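## Task

On the desk beside arm1, build a stack of three items. From the bottom up: the small red wooden block, then the long cardboard box, then the small sealed carton. Each item lies on one of its long faces and sits roughly centred over the item under it. No part of the stack may overhang any edge of the desk. Every other object must end up resting directly on the same piece of furniture it started on. The attempt fails if any object from a furniture top is lying on the floor with no gripper holding it. It also fails if any object goes inside or underneath a piece of furniture at any moment, even while gripped. The stack has to stand without help from a robot, so at the end open the grippers and move the arms away.

## Robot and tools

Robots: three identical i2rt Big YAM arms named arm1, arm2 and arm3. Each has six revolute joints, a two-finger gripper and a wrist camera. With joints 1 and 6 at 0 and the hand level and pointing forward, the wrist camera rides on top of the hand and looks toward the fingertips. Each hand reaches about 1.0 m from its joint-1 axis. Two fixed room cameras are also available: room_a and room_b. A session has two scenes, each with its own random start and its own task. finished_scene reports the next scene's task.

Frame: all poses share one scene frame. Its origin is on the floor and +z points up. "hand" is the point halfway between the fingertips. The hand's own z axis runs along the fingers, and its y axis is the direction in which the fingers open and close. The pose of each robot's foot is never printed.

execute_actions(actions, cameras): actions is a list holding at most one action. An empty list changes nothing and just returns state and images. The action is an object keyed by robot name ("arm1", "arm2", "arm3"). Each robot entry has a single "joints" object. All robots named in the action start moving together and may finish at different times.

Everything in "joints" is an absolute target in joint space for that one arm. None of it is an offset or a hand pose in the scene frame. Each key is optional. Angles are in radians:
- joint1_rad, -2.879 to 2.879: yaws the arm about its foot; positive is counter-clockwise seen from above; 0 extends the arm the way its foot faces.
- joint2_rad, 0 to 3.141: shoulder; 0 puts the upper arm pointing back, about level; larger values raise it and then carry it forward.
- joint3_rad, 0 to 3.019: elbow; 0 means fully folded; larger values open it.
- joint4_rad, -1.692 to 1.57: hand pitch; positive tilts the fingers up.
- joint5_rad, -1.57 to 1.57: hand side swing; positive goes to the arm's right.
- joint6_rad, -2.094 to 2.094: hand roll; positive is clockwise when viewed from behind the hand.
- gripper_m, 0 to 0.093: the fingertip gap in metres.

A joint counts as done within these tolerances: 0.045, 0.14, 0.09, 0.055, 0.03, 0.035 rad, and 0.003 m for the gripper. Each finger pad grips with at most about 50 to 62 N.

Joints, or whole arms, left out of an action keep chasing their previous target. A call with an unknown key or an out-of-range value is rejected and nothing moves. Joints travel at different speeds, so the hand can sweep wide between postures. A very small change from the current reading may not move a joint at all.

cameras is a list drawn from arm1_cam_wrist, arm2_cam_wrist, arm3_cam_wrist, room_a, room_b and all. Leaving it out, null or ["all"] returns every camera; [] returns none. All images are 672x504.

wait(seconds): 0 to 10. It sends no new command and returns the same output as an empty action.

zoom_image(camera, region): gives a closer look at the latest full image from one camera. region is [x0, y0, x1, y1] in image pixels, with (0, 0) at the top-left, and may be at most 504 by 504.

read_manual(section): returns only the URDF licence texts ("licences"). It does not move anything.

finished_scene(scene): scene is 1 or 2. It closes that scene for good and reports whether the task succeeded. Call it only once the stack stands on its own and the arms have released it and backed away.

Result lines:
- joint_positions: current readings.
- joint torques: the drive's full output per arm joint. These are noisy and offset, and are nonzero even in free air.
- pictures: lists the cameras in the order of the images.
- joint_status: how each commanded motion ended.
  - off_target: the joint stopped short and may still be pushing.
  - contact_stop or time_out: the joint gave up its target and holds where it is. A timed-out joint may instead keep a target close by and continue to push; sending it its reported position relieves the push.
  - not_followed, together with "joint command not followed" and a "cause:" line: a self- or inter-arm clearance check refused that arm's joint targets. Any gripper target is still applied. The refused targets may be retried on later actions.
  - limit_stop_at_motor_heat: the joint was halted by overheating; send the target again.
- on_its_own: joints this call did not command. Its "held at" shows the target being held, not the position.
- MOTOR HOT: a motor has reached 85 °C.
- OVER-TEMPERATURE FAULT: a motor reached 100 °C; that arm's motors and gripper go limp and the arm falls.

A reported stop cancels any later movement, wait or finish calls in the same reply.

Things to avoid:
- A hard press between two robots fails the task and ends the run. A hard hit may do the same. No line reports contact between robots, and the clearance check can react too late. It also ignores fingers, gripper housings and wrist cameras.
- Arms do not stop when they touch something; they keep pushing, possibly hard, and sustained pushing or holding a load heats the motors. Raised loads sag over time.
- Drops, slips, slams and very hard pushes count against you.
- Never let objects fall to the floor or slide into or under furniture.
- Every other object must stay on the furniture it started on.
- Loose objects may occasionally be nudged by outside disturbances, so check the stack with the cameras before finishing.

Each tool is called after "Emit:" in YAML: its name, and indented under it one key for each argument.

## Session

Emit:
execute_actions:
  actions: []

Scene clock: 0.00 s.
Joint torques (N m, as the arm reports them, + toward a larger angle): no reading
Motor temperatures (°C, as the motors report them): arm1=[25 26 24 27 24 26] | arm2=[26 25 27 27 25 27] | arm3=[25 26 23 26 27 26]
arm1.joint_positions: joint1_rad=+0.793 joint2_rad=+0.555 joint3_rad=+1.316 joint4_rad=-1.264 joint5_rad=-0.175 joint6_rad=-0.457 gripper_m=+0.095
arm1.joint_status: not commanded
arm1.hand: x=-0.5444 y=+0.6172 z=+1.3503 quat_wxyz=(-0.247, -0.549, -0.663, +0.445) (m; scene frame)
arm2.joint_positions: joint1_rad=+0.783 joint2_rad=+0.398 joint3_rad=+1.402 joint4_rad=-1.605 joint5_rad=+0.001 joint6_rad=+0.249 gripper_m=+0.094
arm2.joint_status: not commanded
arm2.hand: x=-0.1518 y=-0.0325 z=+1.4257 quat_wxyz=(-0.319, -0.773, -0.428, +0.343) (m; scene frame)
arm3.joint_positions: joint1_rad=+0.335 joint2_rad=+0.623 joint3_rad=+1.524 joint4_rad=-1.335 joint5_rad=-0.020 joint6_rad=-0.217 gripper_m=+0.094
arm3.joint_status: not commanded
arm3.hand: x=+0.7419 y=-0.7333 z=+1.4504 quat_wxyz=(-0.497, +0.465, -0.706, -0.197) (m; scene frame)
pictures: arm1_cam_wrist, arm2_cam_wrist, arm3_cam_wrist, room_a, room_b
Images, in order (width x height): arm1_cam_wrist 672x504, arm2_cam_wrist 672x504, arm3_cam_wrist 672x504, room_a 672x504, room_b 672x504.

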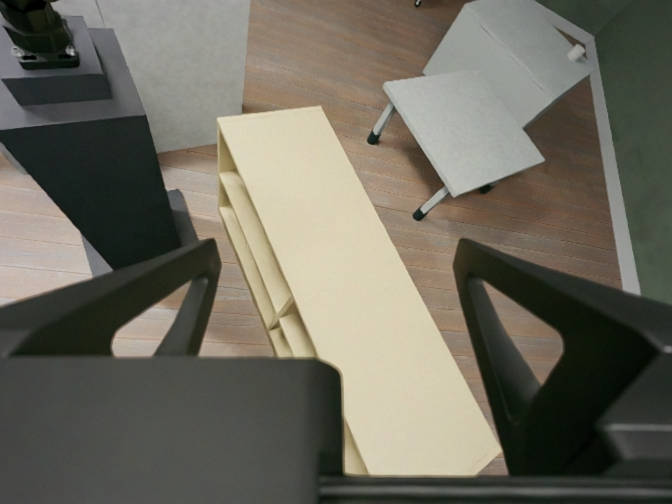

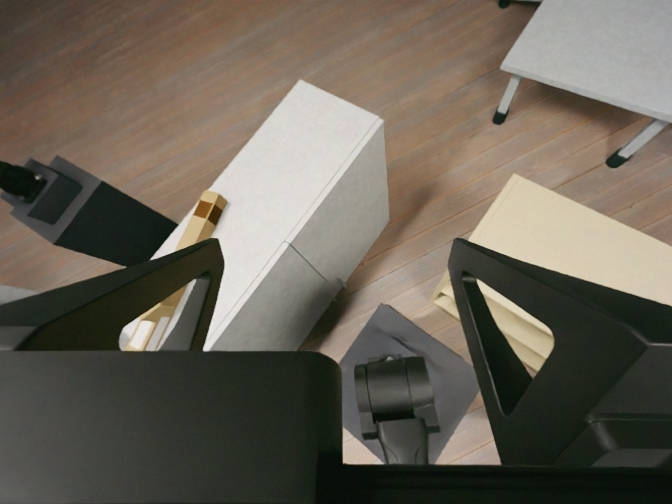

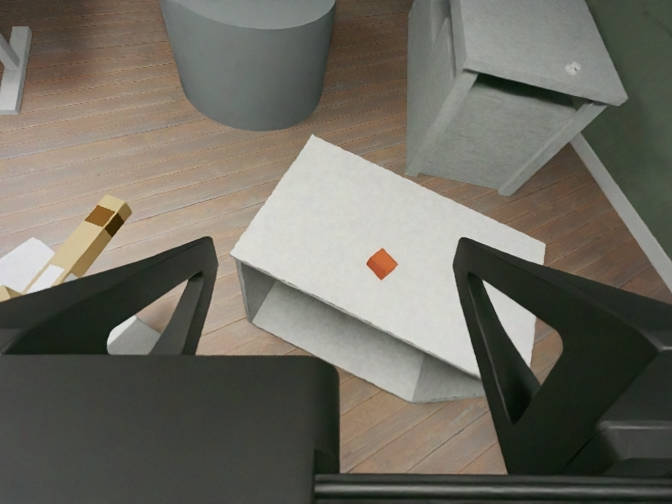

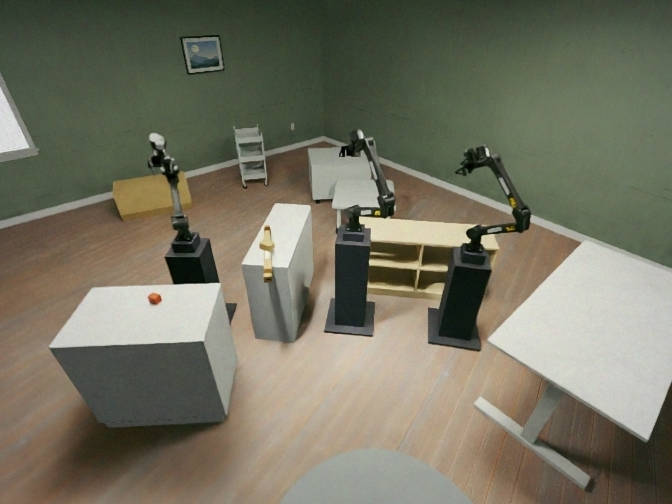

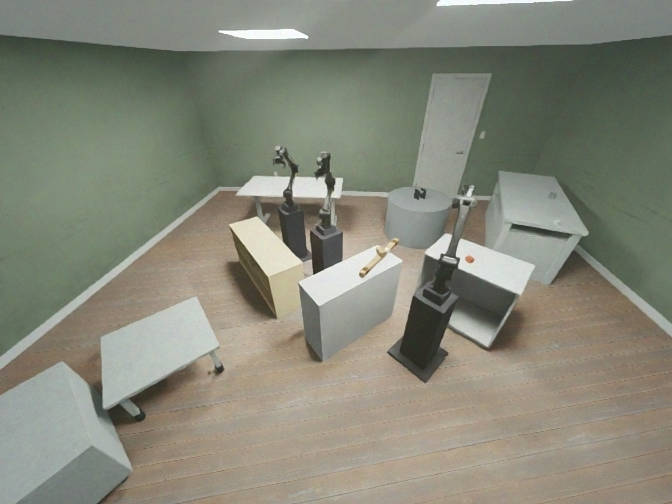

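Emit:
zoom_image:
  camera: "room_a"
  region: [120, 190, 340, 350]

Emit:
execute_actions:
  actions:
    - {"arm2":{"joints":{"joint1_rad":1.75,"joint2_rad":1.2,"joint3_rad":1.5,"joint4_rad":-1.5,"joint5_rad":0,"joint6_rad":0}},"arm3":{"joints":{"joint1_rad":0.25,"joint2_rad":1.3,"joint3_rad":1.3,"joint4_rad":-1.57,"joint5_rad":0,"joint6_rad":0}},"arm1":{"joints":{"joint1_rad":-1.6,"joint2_rad":1.2,"joint3_rad":1.5,"joint4_rad":-1.5,"joint5_rad":0,"joint6_rad":0}}}

Region (120, 190, 340, 350) of room_a's 672x504 image, scaled by 2.291, with more detail than that image has; it fills the top 367 rows of this view, and the rest is white.

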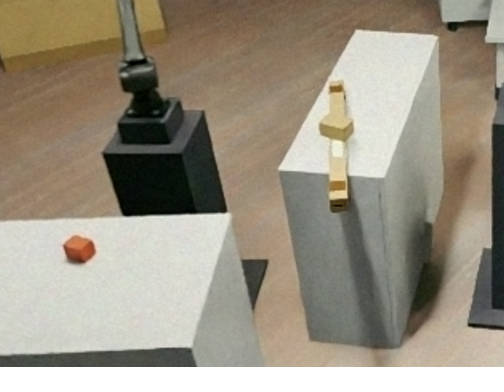

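Scene clock: 9.77 s.
Joint torques (N m, as the arm reports them, + toward a larger angle): arm1=[ 0.79 -7.4  10.01  0.27 -0.02  0.03] | arm2=[-0.14 -7.33 10.18  1.51 -0.04 -0.02] | arm3=[-0.35 -9.75  8.61 -0.19  0.08  0.2 ]
Motor temperatures (°C, as the motors report them): arm1=[25 26 26 27 24 26] | arm2=[26 25 29 27 25 27] | arm3=[25 26 24 26 27 26]
arm1.joint_positions: joint1_rad=-1.602 joint2_rad=+1.210 joint3_rad=+1.480 joint4_rad=-1.489 joint5_rad=+0.000 joint6_rad=-0.007 gripper_m=+0.095
arm1.joint_status: all done
arm1.hand: x=-0.6345 y=+1.2169 z=+1.2028 quat_wxyz=(+0.102, -0.813, +0.554, +0.150) (m; scene frame)
arm2.joint_positions: joint1_rad=+1.755 joint2_rad=+1.201 joint3_rad=+1.492 joint4_rad=-1.509 joint5_rad=+0.000 joint6_rad=+0.014 gripper_m=+0.094
arm2.joint_status: all done
arm2.hand: x=+0.1249 y=-0.2471 z=+1.2883 quat_wxyz=(-0.156, -0.439, -0.881, +0.078) (m; scene frame)
arm3.joint_positions: joint1_rad=+0.261 joint2_rad=+1.308 joint3_rad=+1.289 joint4_rad=-1.562 joint5_rad=-0.002 joint6_rad=-0.012 gripper_m=+0.094
arm3.joint_status: all done
arm3.hand: x=+0.8545 y=-0.6295 z=+1.1073 quat_wxyz=(+0.009, +0.424, -0.906, +0.002) (m; scene frame)
pictures: arm1_cam_wrist, arm2_cam_wrist, arm3_cam_wrist, room_a, room_b
Images, in order (width x height): arm1_cam_wrist 672x504, arm2_cam_wrist 672x504, arm3_cam_wrist 672x504, room_a 672x504, room_b 672x504.

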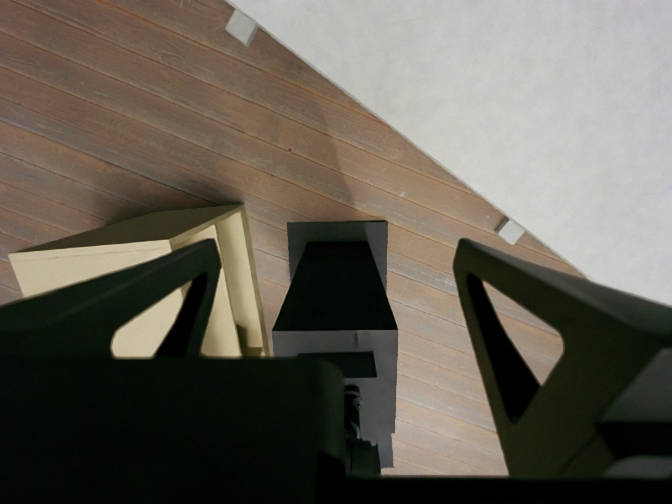

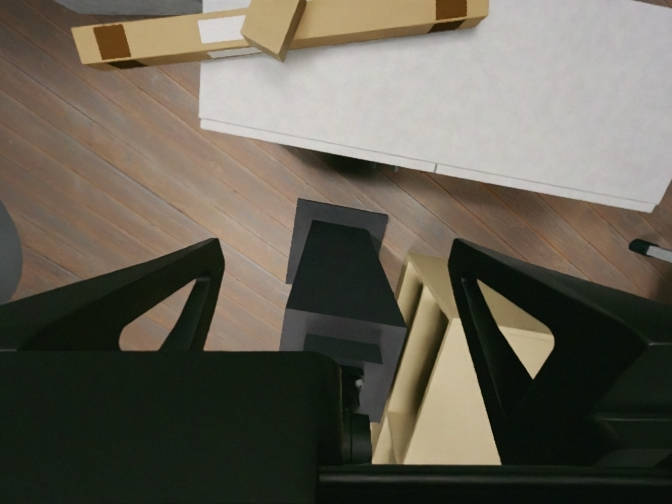

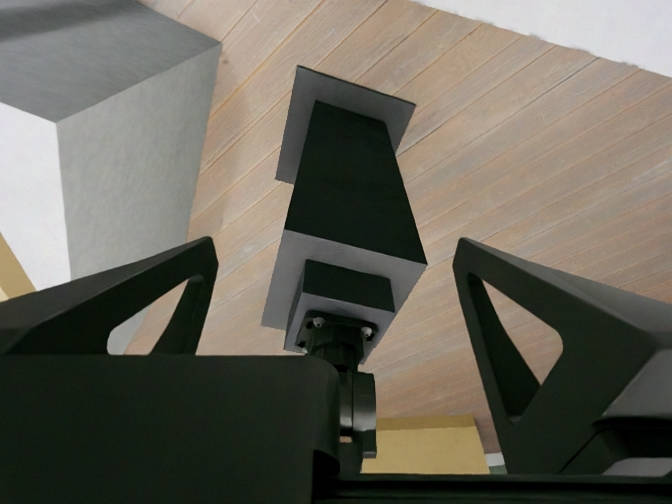

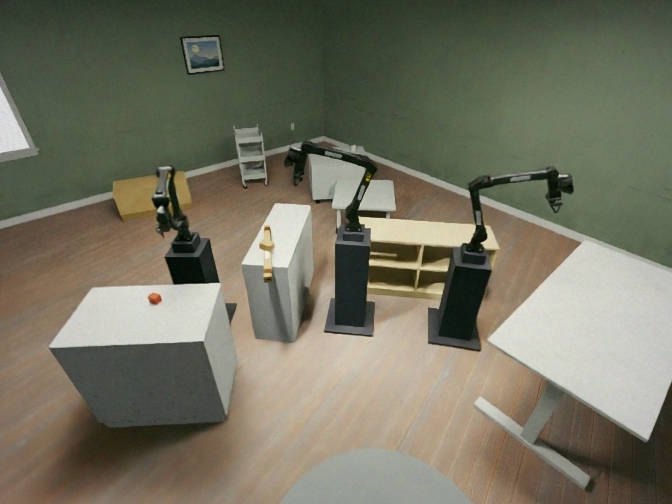

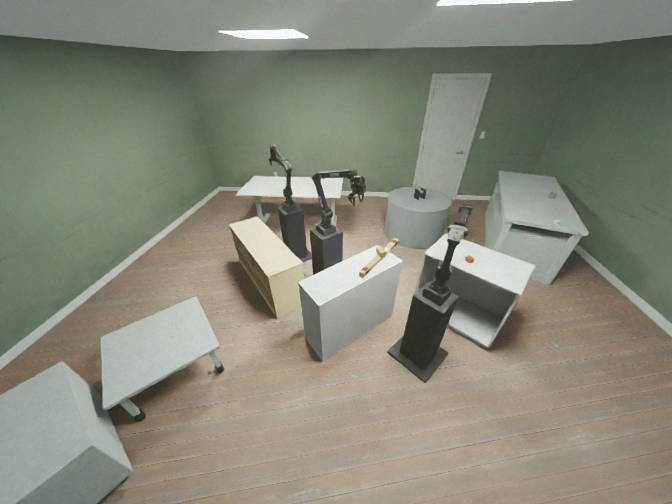

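Emit:
execute_actions:
  actions:
    - {"arm2":{"joints":{"joint1_rad":1.9,"joint2_rad":1.4,"joint3_rad":1.6,"joint4_rad":-1.07}},"arm3":{"joints":{"joint2_rad":1.4,"joint3_rad":1.6,"joint4_rad":-1.07}},"arm1":{"joints":{"joint1_rad":1.0,"joint2_rad":1.0,"joint3_rad":1.3,"joint4_rad":-1.17}}}

Scene clock: 14.10 s.
Joint torques (N m, as the arm reports them, + toward a larger angle): arm1=[ 0.54 -4.97  8.1   2.02  0.    0.02] | arm2=[ -0.34 -12.13  13.79   2.74  -0.01  -0.03] | arm3=[ -0.49 -12.13  11.31   2.11   0.1    0.18]
Motor temperatures (°C, as the motors report them): arm1=[25 26 27 27 24 26] | arm2=[26 25 30 27 25 27] | arm3=[25 26 25 26 27 26]
arm1.joint_positions: joint1_rad=+1.000 joint2_rad=+1.008 joint3_rad=+1.311 joint4_rad=-1.184 joint5_rad=+0.000 joint6_rad=-0.006 gripper_m=+0.095
arm1.joint_status: all done
arm1.hand: x=-0.5575 y=+0.4465 z=+1.2256 quat_wxyz=(-0.211, -0.718, -0.610, +0.258) (m; scene frame)
arm2.joint_positions: joint1_rad=+1.908 joint2_rad=+1.404 joint3_rad=+1.557 joint4_rad=-1.090 joint5_rad=+0.000 joint6_rad=+0.014 gripper_m=+0.094
arm2.joint_status: all done
arm2.hand: x=+0.2793 y=-0.3091 z=+1.2760 quat_wxyz=(-0.288, -0.357, -0.881, +0.115) (m; scene frame)
arm3.joint_positions: joint1_rad=+0.261 joint2_rad=+1.401 joint3_rad=+1.563 joint4_rad=-1.084 joint5_rad=-0.002 joint6_rad=-0.012 gripper_m=+0.094
arm3.joint_status: all done
arm3.hand: x=+0.9736 y=-0.4907 z=+1.2253 quat_wxyz=(-0.285, +0.402, -0.860, -0.131) (m; scene frame)
pictures: arm1_cam_wrist, arm2_cam_wrist, arm3_cam_wrist, room_a, room_b
Images, in order (width x height): arm1_cam_wrist 672x504, arm2_cam_wrist 672x504, arm3_cam_wrist 672x504, room_a 672x504, room_b 672x504.

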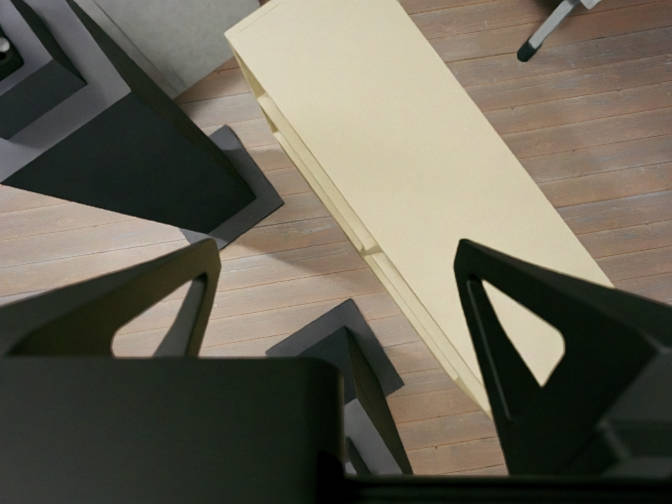

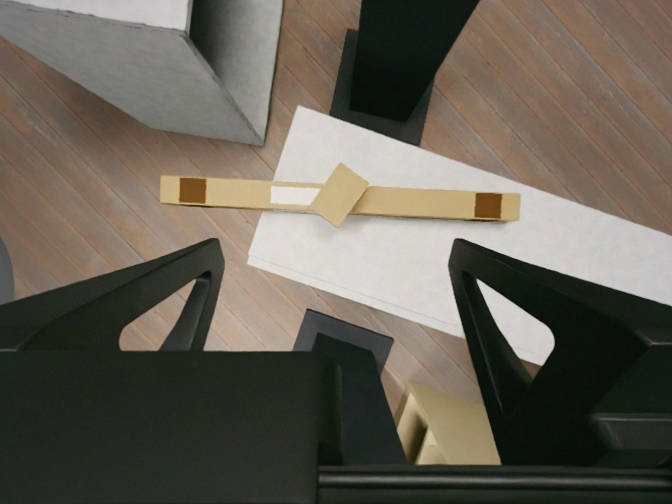

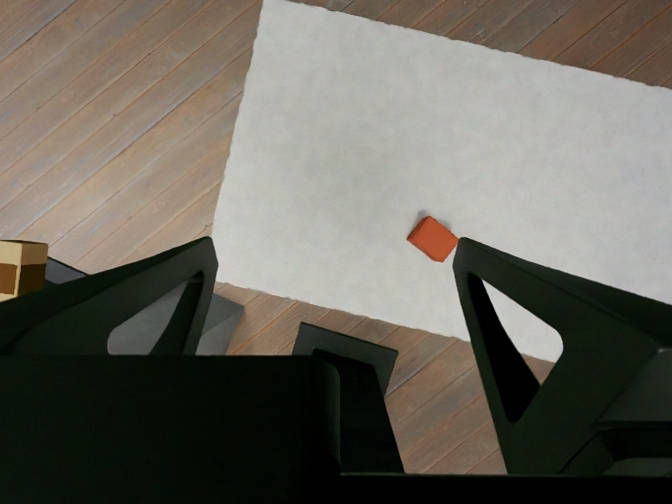

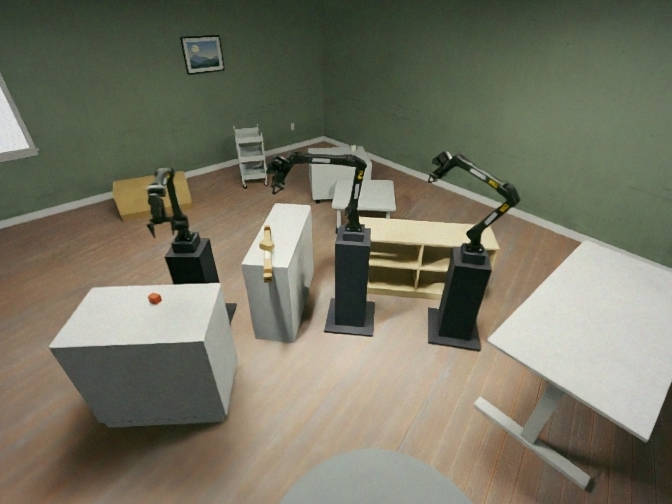

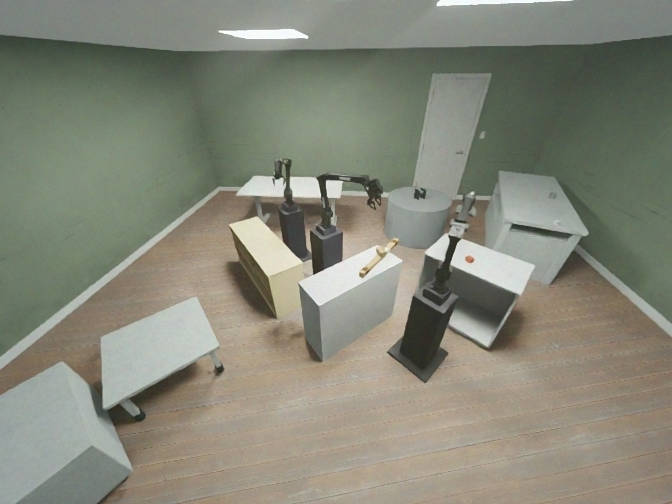

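Emit:
execute_actions:
  actions:
    - {"arm2":{"joints":{"joint1_rad":1.89,"joint2_rad":2.07,"joint3_rad":1.82,"joint4_rad":-1.29,"joint6_rad":0.55}},"arm3":{"joints":{"joint1_rad":-0.035,"joint2_rad":2.01,"joint3_rad":1.49,"joint4_rad":-1.04,"joint6_rad":-1.35}},"arm1":{"joints":{"joint1_rad":0.2}}}

Scene clock: 20.13 s.
Joint torques (N m, as the arm reports them, + toward a larger angle): arm1=[ 0.55 -4.78  8.09  2.04 -0.01  0.02] | arm2=[ -0.13 -20.11  10.27  -0.09   0.     0.21] | arm3=[  1.26 -18.97   7.75   0.15  -0.1   -0.01]
Motor temperatures (°C, as the motors report them): arm1=[25 26 27 27 24 26] | arm2=[26 25 31 27 25 27] | arm3=[25 26 26 26 27 26]
arm1.joint_positions: joint1_rad=+0.200 joint2_rad=+1.008 joint3_rad=+1.311 joint4_rad=-1.184 joint5_rad=+0.000 joint6_rad=-0.006 gripper_m=+0.095
arm1.joint_status: all done
arm1.hand: x=-0.8183 y=+0.6144 z=+1.2290 quat_wxyz=(-0.093, -0.898, -0.283, +0.325) (m; scene frame)
arm2.joint_positions: joint1_rad=+1.897 joint2_rad=+2.064 joint3_rad=+1.803 joint4_rad=-1.278 joint5_rad=+0.000 joint6_rad=+0.535 gripper_m=+0.094
arm2.joint_status: all done
arm2.hand: x=+0.3373 y=-0.3757 z=+0.9884 quat_wxyz=(-0.014, -0.607, -0.795, +0.004) (m; scene frame)
arm3.joint_positions: joint1_rad=-0.047 joint2_rad=+2.024 joint3_rad=+1.471 joint4_rad=-1.041 joint5_rad=+0.001 joint6_rad=-1.338 gripper_m=+0.094
arm3.joint_status: all done
arm3.hand: x=+1.0959 y=-0.6123 z=+0.8392 quat_wxyz=(+0.016, +0.811, -0.584, -0.005) (m; scene frame)
pictures: arm1_cam_wrist, arm2_cam_wrist, arm3_cam_wrist, room_a, room_b
Images, in order (width x height): arm1_cam_wrist 672x504, arm2_cam_wrist 672x504, arm3_cam_wrist 672x504, room_a 672x504, room_b 672x504.

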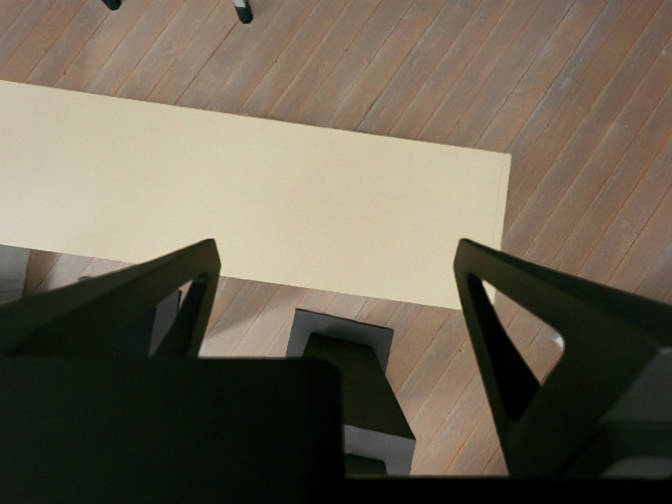

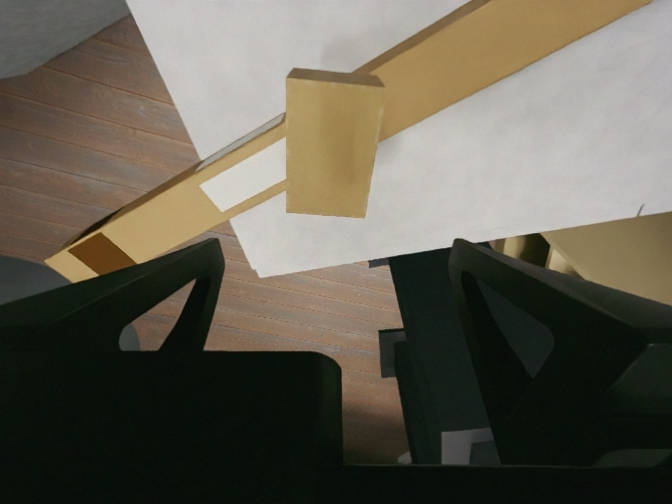

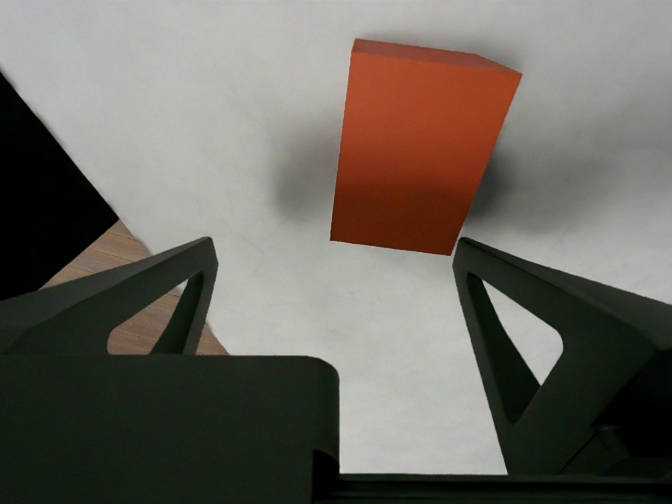

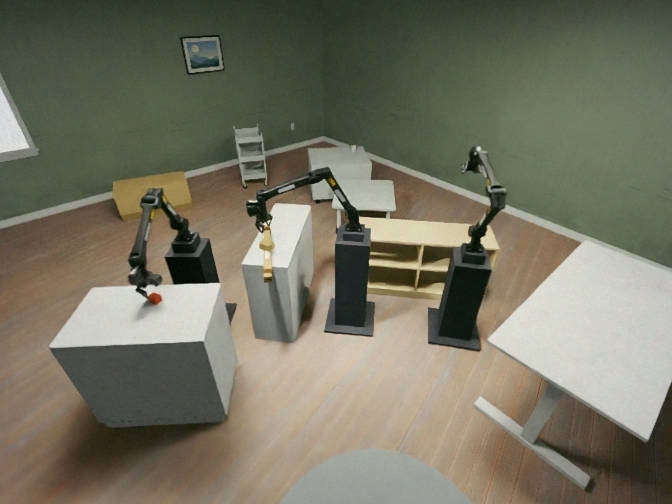

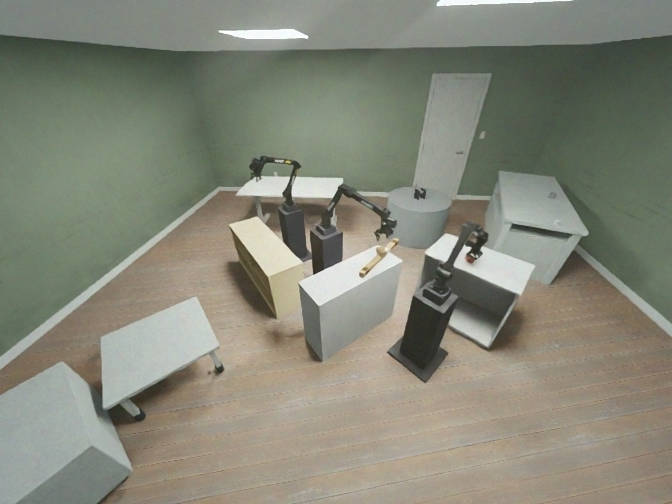

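Emit:
execute_actions:
  actions:
    - {"arm2":{"joints":{"joint2_rad":2.15,"joint3_rad":1.70,"joint4_rad":-1.11}},"arm3":{"joints":{"joint1_rad":0.005,"joint2_rad":2.05,"joint3_rad":1.64,"joint4_rad":-1.13,"joint6_rad":-1.27}}}
  cameras: ["arm2_cam_wrist","arm3_cam_wrist","room_a"]

Scene clock: 24.87 s.
Joint torques (N m, as the arm reports them, + toward a larger angle): arm1=[ 0.52 -4.77  8.09  2.04 -0.01  0.02] | arm2=[ -0.3  -21.88   8.06   0.94   0.04   0.23] | arm3=[  0.83 -17.14   9.01  -0.18  -0.06   0.21]
Motor temperatures (°C, as the motors report them): arm1=[25 26 28 27 24 26] | arm2=[26 26 31 27 25 27] | arm3=[25 27 26 26 27 26]
arm1.joint_positions: joint1_rad=+0.200 joint2_rad=+1.008 joint3_rad=+1.311 joint4_rad=-1.184 joint5_rad=+0.000 joint6_rad=-0.006 gripper_m=+0.095
arm1.joint_status: not commanded
arm1.hand: x=-0.8183 y=+0.6144 z=+1.2290 quat_wxyz=(-0.093, -0.898, -0.283, +0.325) (m; scene frame)
arm2.joint_positions: joint1_rad=+1.897 joint2_rad=+2.160 joint3_rad=+1.699 joint4_rad=-1.125 joint5_rad=+0.000 joint6_rad=+0.535 gripper_m=+0.094
arm2.joint_status: all done
arm2.hand: x=+0.3293 y=-0.3686 z=+0.8925 quat_wxyz=(+0.009, -0.607, -0.795, +0.002) (m; scene frame)
arm3.joint_positions: joint1_rad=+0.001 joint2_rad=+2.037 joint3_rad=+1.611 joint4_rad=-1.122 joint5_rad=+0.001 joint6_rad=-1.282 gripper_m=+0.094
arm3.joint_status: all done
arm3.hand: x=+1.1126 y=-0.5676 z=+0.8785 quat_wxyz=(-0.006, +0.809, -0.588, +0.003) (m; scene frame)
pictures: arm2_cam_wrist, arm3_cam_wrist, room_a
Images, in order (width x height): arm2_cam_wrist 672x504, arm3_cam_wrist 672x504, room_a 672x504.

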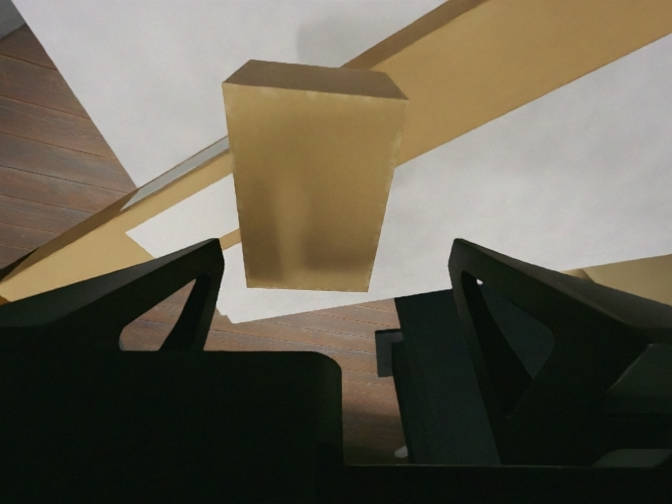

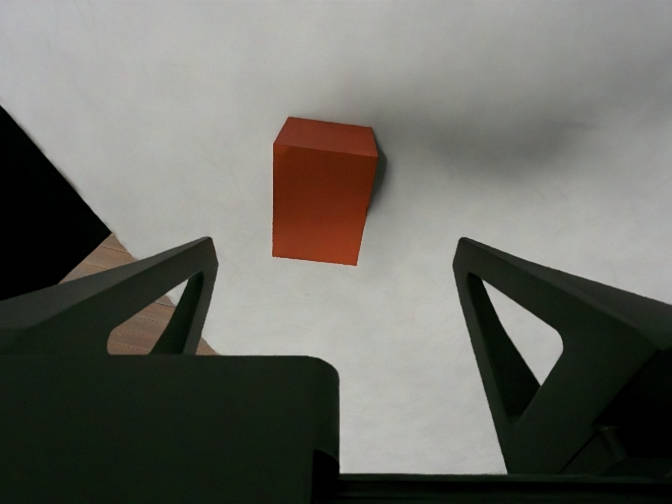

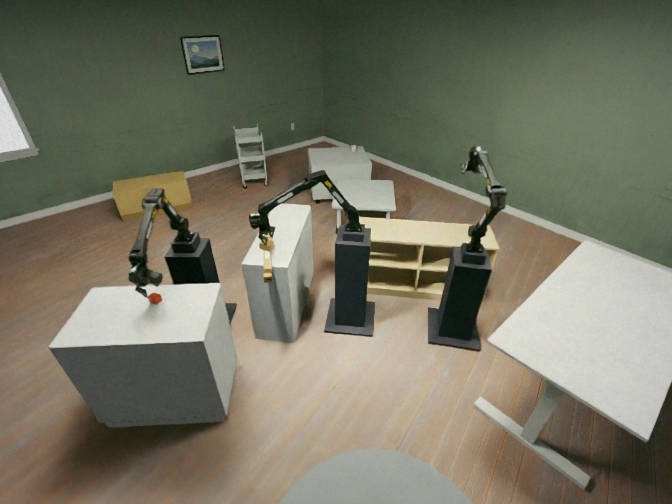

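Emit:
execute_actions:
  actions:
    - {"arm2":{"joints":{"joint1_rad":1.905,"joint2_rad":2.22,"joint3_rad":1.735,"joint4_rad":-1.04}},"arm3":{"joints":{"joint2_rad":2.11,"joint3_rad":1.53,"joint4_rad":-0.965}}}
  cameras: ["arm2_cam_wrist","arm3_cam_wrist","room_a"]

Scene clock: 28.70 s.
Joint torques (N m, as the arm reports them, + toward a larger angle): arm1=[ 0.52 -4.79  8.09  2.03  0.    0.02] | arm2=[  0.98 -20.19  10.88   1.09   0.01   0.24] | arm3=[  0.85 -17.98   6.54   0.56  -0.08   0.17]
Motor temperatures (°C, as the motors report them): arm1=[25 26 28 27 24 26] | arm2=[26 26 31 27 25 27] | arm3=[25 27 26 26 27 26]
arm1.joint_positions: joint1_rad=+0.200 joint2_rad=+1.008 joint3_rad=+1.311 joint4_rad=-1.184 joint5_rad=+0.000 joint6_rad=-0.006 gripper_m=+0.095
arm1.joint_status: not commanded
arm1.hand: x=-0.8183 y=+0.6144 z=+1.2290 quat_wxyz=(-0.093, -0.898, -0.283, +0.325) (m; scene frame)
arm2.joint_positions: joint1_rad=+1.897 joint2_rad=+2.213 joint3_rad=+1.699 joint4_rad=-1.054 joint5_rad=+0.000 joint6_rad=+0.535 gripper_m=+0.094
arm2.joint_status: all done
arm2.hand: x=+0.3357 y=-0.3750 z=+0.8602 quat_wxyz=(+0.000, -0.607, -0.795, +0.003) (m; scene frame)
arm3.joint_positions: joint1_rad=+0.001 joint2_rad=+2.108 joint3_rad=+1.526 joint4_rad=-0.973 joint5_rad=+0.001 joint6_rad=-1.281 gripper_m=+0.094
arm3.joint_status: all done
arm3.hand: x=+1.1047 y=-0.5731 z=+0.8093 quat_wxyz=(-0.003, +0.809, -0.588, +0.002) (m; scene frame)
pictures: arm2_cam_wrist, arm3_cam_wrist, room_a
Images, in order (width x height): arm2_cam_wrist 672x504, arm3_cam_wrist 672x504, room_a 672x504.

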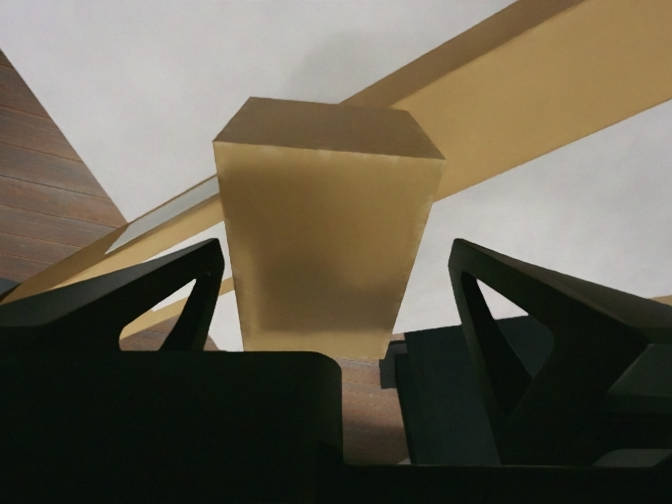

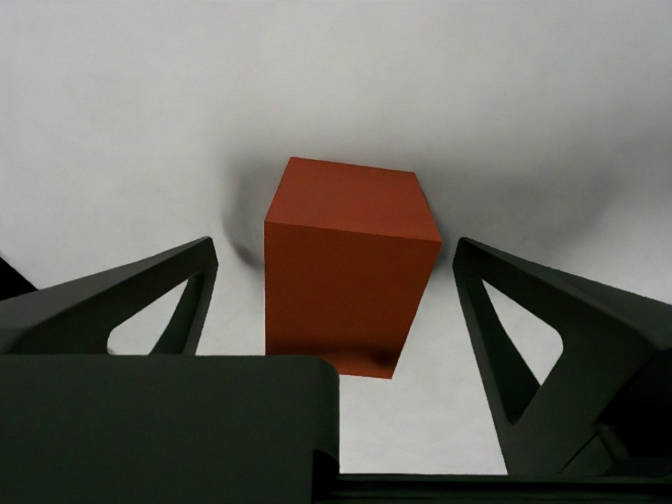

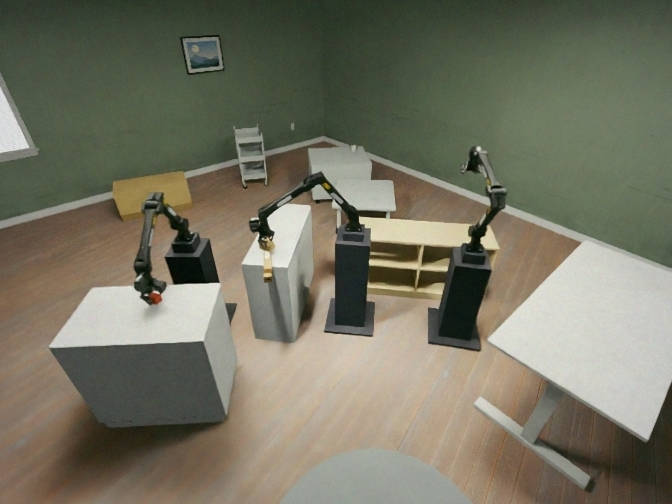

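Emit:
execute_actions:
  actions:
    - {"arm2":{"joints":{"gripper_m":0.03}},"arm3":{"joints":{"gripper_m":0.02}}}
  cameras: []

Emit:
execute_actions:
  actions:
    - {"arm2":{"joints":{"joint2_rad":1.9,"joint4_rad":-1.35}},"arm3":{"joints":{"joint2_rad":1.75,"joint4_rad":-1.3}},"arm1":{"joints":{"joint1_rad":-0.6}}}
  cameras: ["room_a"]

Emit:
execute_actions:
  actions:
    - {"arm2":{"joints":{"joint1_rad":-0.74,"joint6_rad":0}},"arm3":{"joints":{"joint1_rad":2.144}}}
  cameras: ["room_a"]

Emit:
execute_actions:
  actions:
    - {"arm2":{"joints":{"joint2_rad":2.39,"joint3_rad":1.72,"joint4_rad":-0.87}},"arm3":{"joints":{"joint2_rad":2.31,"joint3_rad":2.09,"joint4_rad":-1.31}}}

Scene clock: 36.67 s.
Joint torques (N m, as the arm reports them, + toward a larger angle): arm1=[ 0.53 -4.83  8.1   2.04 -0.01  0.02] | arm2=[  0.74 -20.7   11.03   0.95   0.04   0.21] | arm3=[  0.52 -17.5    6.58   0.58  -0.07   0.19]
Motor temperatures (°C, as the motors report them): arm1=[25 26 28 27 24 26] | arm2=[26 27 32 27 25 27] | arm3=[25 27 26 26 27 26]
arm1.joint_positions: joint1_rad=+0.200 joint2_rad=+1.008 joint3_rad=+1.311 joint4_rad=-1.184 joint5_rad=+0.000 joint6_rad=-0.006 gripper_m=+0.095
arm1.joint_status: not commanded
arm1.hand: x=-0.8183 y=+0.6144 z=+1.2290 quat_wxyz=(-0.093, -0.898, -0.283, +0.325) (m; scene frame)
arm2.joint_positions: joint1_rad=+1.897 joint2_rad=+2.213 joint3_rad=+1.699 joint4_rad=-1.054 joint5_rad=+0.000 joint6_rad=+0.536 gripper_m=+0.059
arm2.joint_status: gripper_m off_target (ended at +0.059, target +0.030)
arm2.hand: x=+0.3359 y=-0.3750 z=+0.8602 quat_wxyz=(+0.000, -0.607, -0.795, +0.002) (m; scene frame)
arm3.joint_positions: joint1_rad=+0.001 joint2_rad=+2.108 joint3_rad=+1.526 joint4_rad=-0.973 joint5_rad=+0.001 joint6_rad=-1.280 gripper_m=+0.044
arm3.joint_status: gripper_m off_target (ended at +0.044, target +0.020)
arm3.hand: x=+1.1047 y=-0.5730 z=+0.8093 quat_wxyz=(-0.003, +0.809, -0.588, +0.002) (m; scene frame)
pictures: none
No camera images: the call's "cameras" was empty. Leave "cameras" out to get every camera's image.

Scene clock: 38.23 s.
Joint torques (N m, as the arm reports them, + toward a larger angle): arm1=[ 0.53 -4.64  8.09  2.04 -0.01  0.02] | arm2=[  0.43 -18.78  11.07  -0.16   0.05   0.22] | arm3=[  0.88 -14.8    8.53   0.07  -0.08   0.18]
Motor temperatures (°C, as the motors report them): arm1=[25 26 28 27 24 26] | arm2=[26 27 32 27 25 27] | arm3=[25 27 26 26 27 26]
arm1.joint_positions: joint1_rad=-0.600 joint2_rad=+1.008 joint3_rad=+1.311 joint4_rad=-1.184 joint5_rad=+0.000 joint6_rad=-0.006 gripper_m=+0.095
arm1.joint_status: all done
arm1.hand: x=-0.8795 y=+0.9186 z=+1.2324 quat_wxyz=(+0.039, -0.935, +0.090, +0.340) (m; scene frame)
arm2.joint_positions: joint1_rad=+1.897 joint2_rad=+1.906 joint3_rad=+1.712 joint4_rad=-1.337 joint5_rad=+0.000 joint6_rad=+0.536 gripper_m=+0.059
arm2.joint_status: all done
arm2.hand: x=+0.3070 y=-0.3458 z=+1.0474 quat_wxyz=(-0.018, -0.607, -0.794, +0.005) (m; scene frame)
arm3.joint_positions: joint1_rad=+0.001 joint2_rad=+1.745 joint3_rad=+1.517 joint4_rad=-1.293 joint5_rad=+0.001 joint6_rad=-1.280 gripper_m=+0.044
arm3.joint_status: all done
arm3.hand: x=+1.0579 y=-0.6051 z=+1.0043 quat_wxyz=(-0.018, +0.808, -0.588, +0.007) (m; scene frame)
pictures: room_a
Images, in order (width x height): room_a 672x504.

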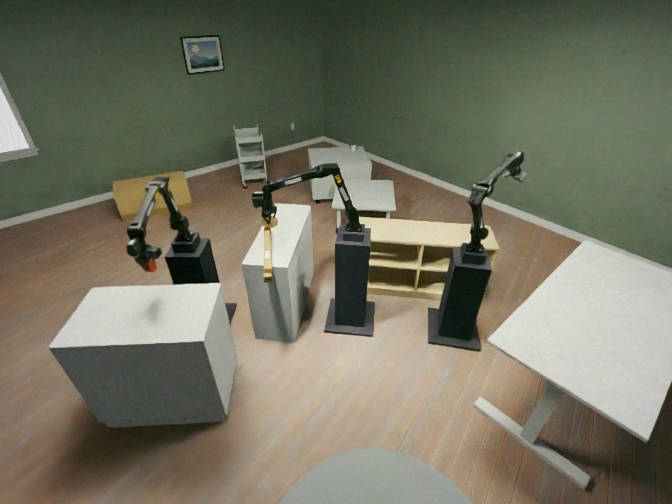

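Scene clock: 40.83 s.
Joint torques (N m, as the arm reports them, + toward a larger angle): arm1=[ 0.57 -4.63  8.08  2.05 -0.01  0.02] | arm2=[  0.72 -18.97  11.09  -0.11  -0.12  -0.01] | arm3=[  0.27 -14.61   8.46  -0.04  -0.03   0.17]
Motor temperatures (°C, as the motors report them): arm1=[25 26 28 27 24 26] | arm2=[26 27 32 27 25 27] | arm3=[25 27 26 26 27 26]
arm1.joint_positions: joint1_rad=-0.600 joint2_rad=+1.008 joint3_rad=+1.311 joint4_rad=-1.184 joint5_rad=+0.000 joint6_rad=-0.006 gripper_m=+0.095
arm1.joint_status: not commanded
arm1.hand: x=-0.8795 y=+0.9186 z=+1.2324 quat_wxyz=(+0.039, -0.935, +0.090, +0.340) (m; scene frame)
arm2.joint_positions: joint1_rad=-0.744 joint2_rad=+1.906 joint3_rad=+1.712 joint4_rad=-1.337 joint5_rad=+0.002 joint6_rad=+0.014 gripper_m=+0.059
arm2.joint_status: all done
arm2.hand: x=-0.6936 y=+0.2273 z=+1.0512 quat_wxyz=(+0.002, -0.990, +0.141, +0.022) (m; scene frame)
arm3.joint_positions: joint1_rad=+2.150 joint2_rad=+1.747 joint3_rad=+1.517 joint4_rad=-1.293 joint5_rad=-0.001 joint6_rad=-1.280 gripper_m=+0.044
arm3.joint_status: all done
arm3.hand: x=+0.1160 y=-0.7056 z=+1.0111 quat_wxyz=(-0.016, +0.902, +0.430, -0.021) (m; scene frame)
pictures: room_a
Images, in order (width x height): room_a 672x504.

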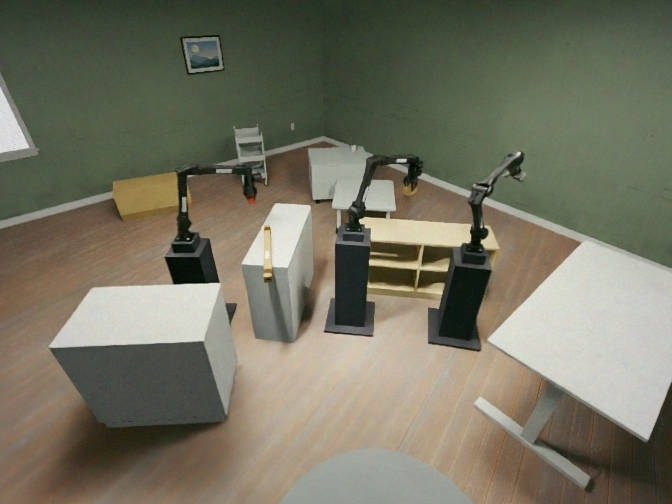

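Scene clock: 42.43 s.
Joint torques (N m, as the arm reports them, + toward a larger angle): arm1=[ 0.56 -4.66  8.09  2.04 -0.01  0.02] | arm2=[  0.9  -21.95   8.52   0.9   -0.1   -0.01] | arm3=[ -0.19 -23.6   10.55  -0.01  -0.01   0.15]
Motor temperatures (°C, as the motors report them): arm1=[25 26 28 27 24 26] | arm2=[26 27 32 27 25 27] | arm3=[25 27 26 26 27 26]
arm1.joint_positions: joint1_rad=-0.600 joint2_rad=+1.008 joint3_rad=+1.311 joint4_rad=-1.184 joint5_rad=+0.000 joint6_rad=-0.006 gripper_m=+0.095
arm1.joint_status: not commanded
arm1.hand: x=-0.8795 y=+0.9186 z=+1.2324 quat_wxyz=(+0.039, -0.935, +0.090, +0.340) (m; scene frame)
arm2.joint_positions: joint1_rad=-0.744 joint2_rad=+2.393 joint3_rad=+1.702 joint4_rad=-0.883 joint5_rad=+0.002 joint6_rad=+0.014 gripper_m=+0.059
arm2.joint_status: all done
arm2.hand: x=-0.7376 y=+0.2385 z=+0.7538 quat_wxyz=(+0.000, -0.990, +0.141, +0.001) (m; scene frame)
arm3.joint_positions: joint1_rad=+2.150 joint2_rad=+2.331 joint3_rad=+2.045 joint4_rad=-1.309 joint5_rad=-0.001 joint6_rad=-1.280 gripper_m=+0.044
arm3.joint_status: all done
arm3.hand: x=-0.0274 y=-0.6481 z=+0.8574 quat_wxyz=(+0.011, +0.902, +0.431, +0.003) (m; scene frame)
pictures: arm1_cam_wrist, arm2_cam_wrist, arm3_cam_wrist, room_a, room_b
Images, in order (width x height): arm1_cam_wrist 672x504, arm2_cam_wrist 672x504, arm3_cam_wrist 672x504, room_a 672x504, room_b 672x504.

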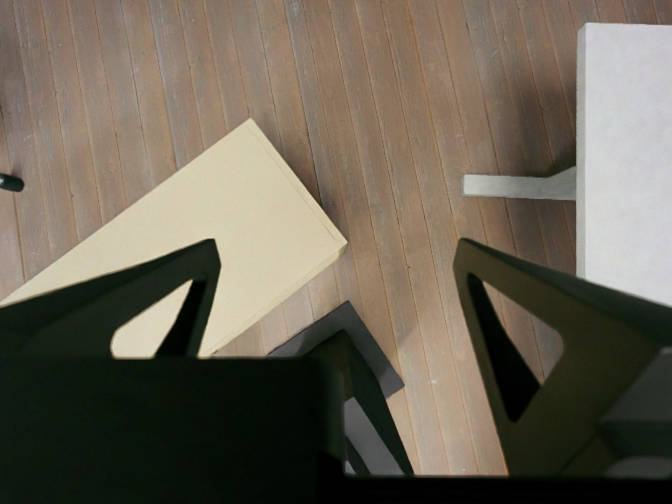

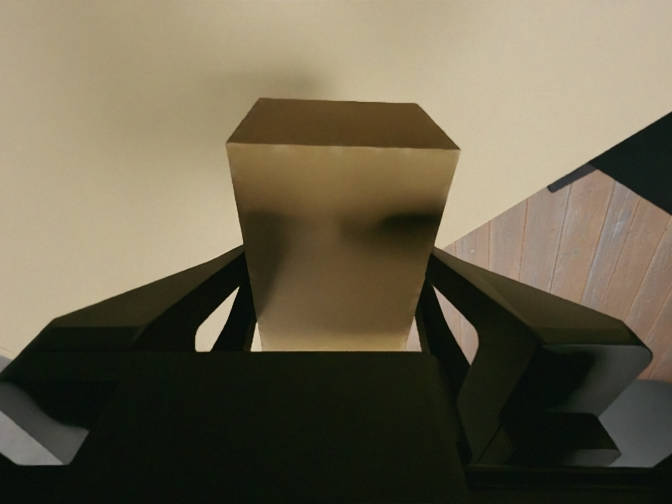

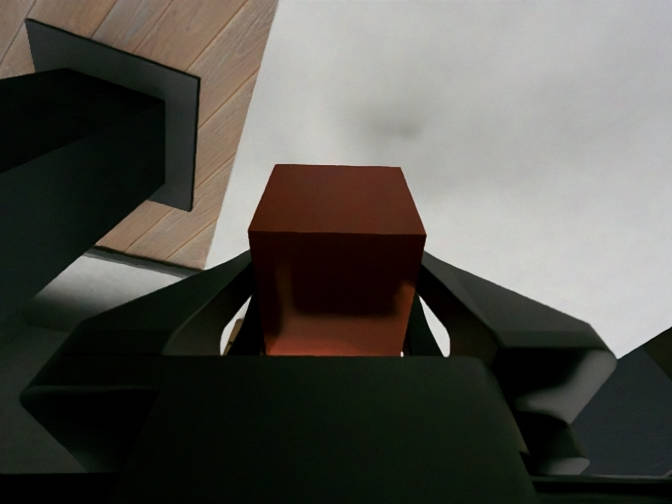

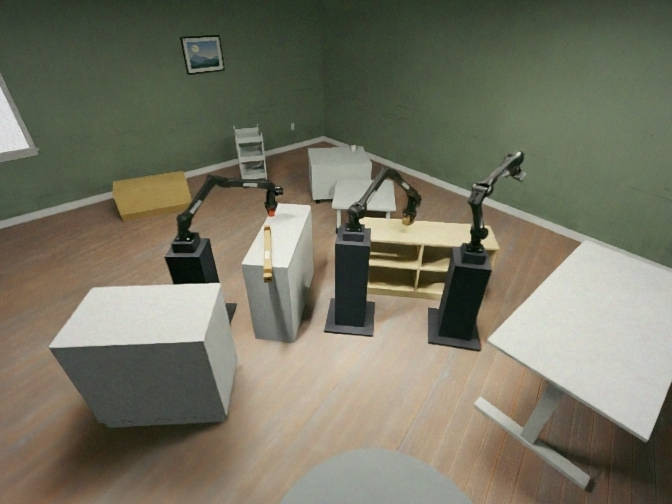

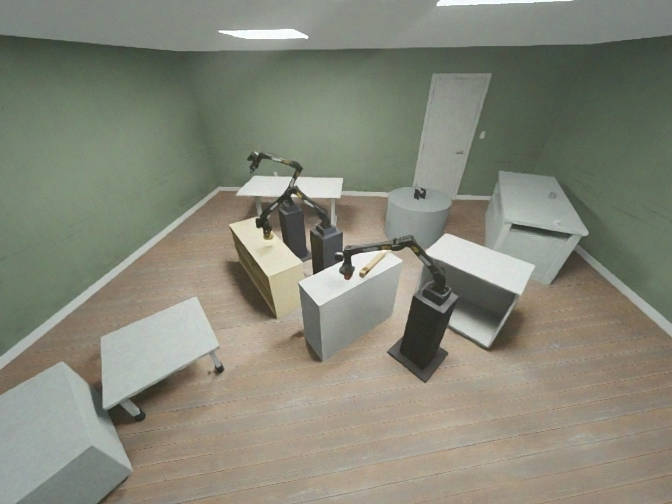

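Emit:
execute_actions:
  actions:
    - {"arm2":{"joints":{"joint2_rad":2.45,"joint4_rad":-0.81}},"arm3":{"joints":{"joint2_rad":2.375,"joint4_rad":-1.23}}}
  cameras: ["arm2_cam_wrist","arm3_cam_wrist","room_b"]

Emit:
zoom_image:
  camera: "room_b"
  region: [220, 190, 420, 310]

Scene clock: 44.93 s.
Joint torques (N m, as the arm reports them, + toward a larger angle): arm1=[ 0.55 -4.63  8.08  2.06 -0.01  0.02] | arm2=[  0.78 -21.62   8.23   0.96  -0.09  -0.01] | arm3=[  0.7  -20.9   10.51   0.64   0.01   0.17]
Motor temperatures (°C, as the motors report them): arm1=[25 26 28 27 24 26] | arm2=[26 27 32 27 25 27] | arm3=[25 28 27 26 27 26]
arm1.joint_positions: joint1_rad=-0.600 joint2_rad=+1.008 joint3_rad=+1.311 joint4_rad=-1.184 joint5_rad=+0.000 joint6_rad=-0.006 gripper_m=+0.095
arm1.joint_status: not commanded
arm1.hand: x=-0.8795 y=+0.9186 z=+1.2324 quat_wxyz=(+0.039, -0.935, +0.090, +0.340) (m; scene frame)
arm2.joint_positions: joint1_rad=-0.744 joint2_rad=+2.450 joint3_rad=+1.702 joint4_rad=-0.824 joint5_rad=+0.002 joint6_rad=+0.014 gripper_m=+0.059
arm2.joint_status: all done
arm2.hand: x=-0.7354 y=+0.2377 z=+0.7187 quat_wxyz=(+0.000, -0.990, +0.141, +0.002) (m; scene frame)
arm3.joint_positions: joint1_rad=+2.150 joint2_rad=+2.358 joint3_rad=+2.045 joint4_rad=-1.240 joint5_rad=-0.001 joint6_rad=-1.280 gripper_m=+0.044
arm3.joint_status: all done
arm3.hand: x=-0.0400 y=-0.6431 z=+0.8393 quat_wxyz=(-0.005, +0.902, +0.431, -0.011) (m; scene frame)
pictures: arm2_cam_wrist, arm3_cam_wrist, room_b
Images, in order (width x height): arm2_cam_wrist 672x504, arm3_cam_wrist 672x504, room_b 672x504.

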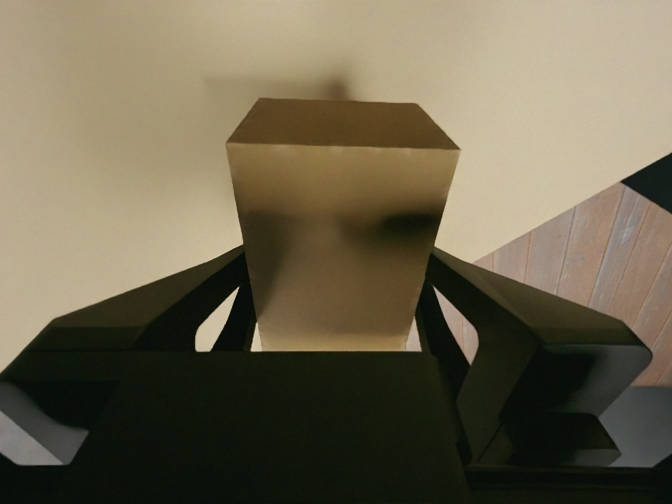

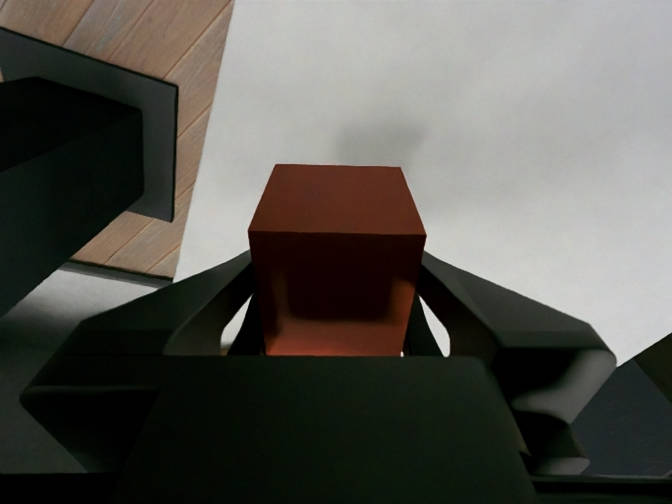

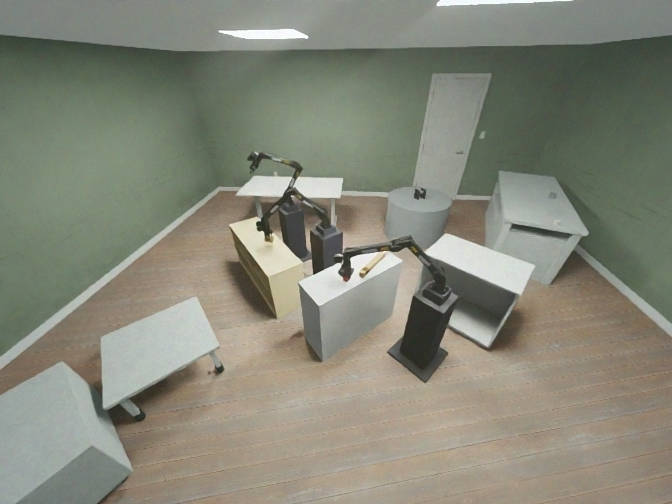

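Region (220, 190, 420, 310) of room_b's 672x504 image, scaled by 2.520, with more detail than that image has; it fills the top 302 rows of this view, and the rest is white.

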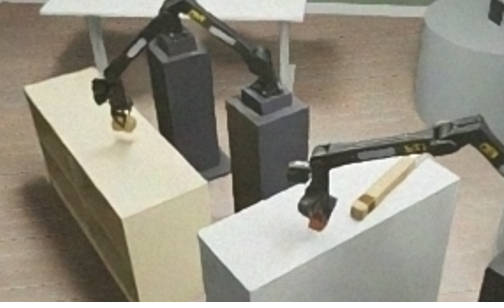

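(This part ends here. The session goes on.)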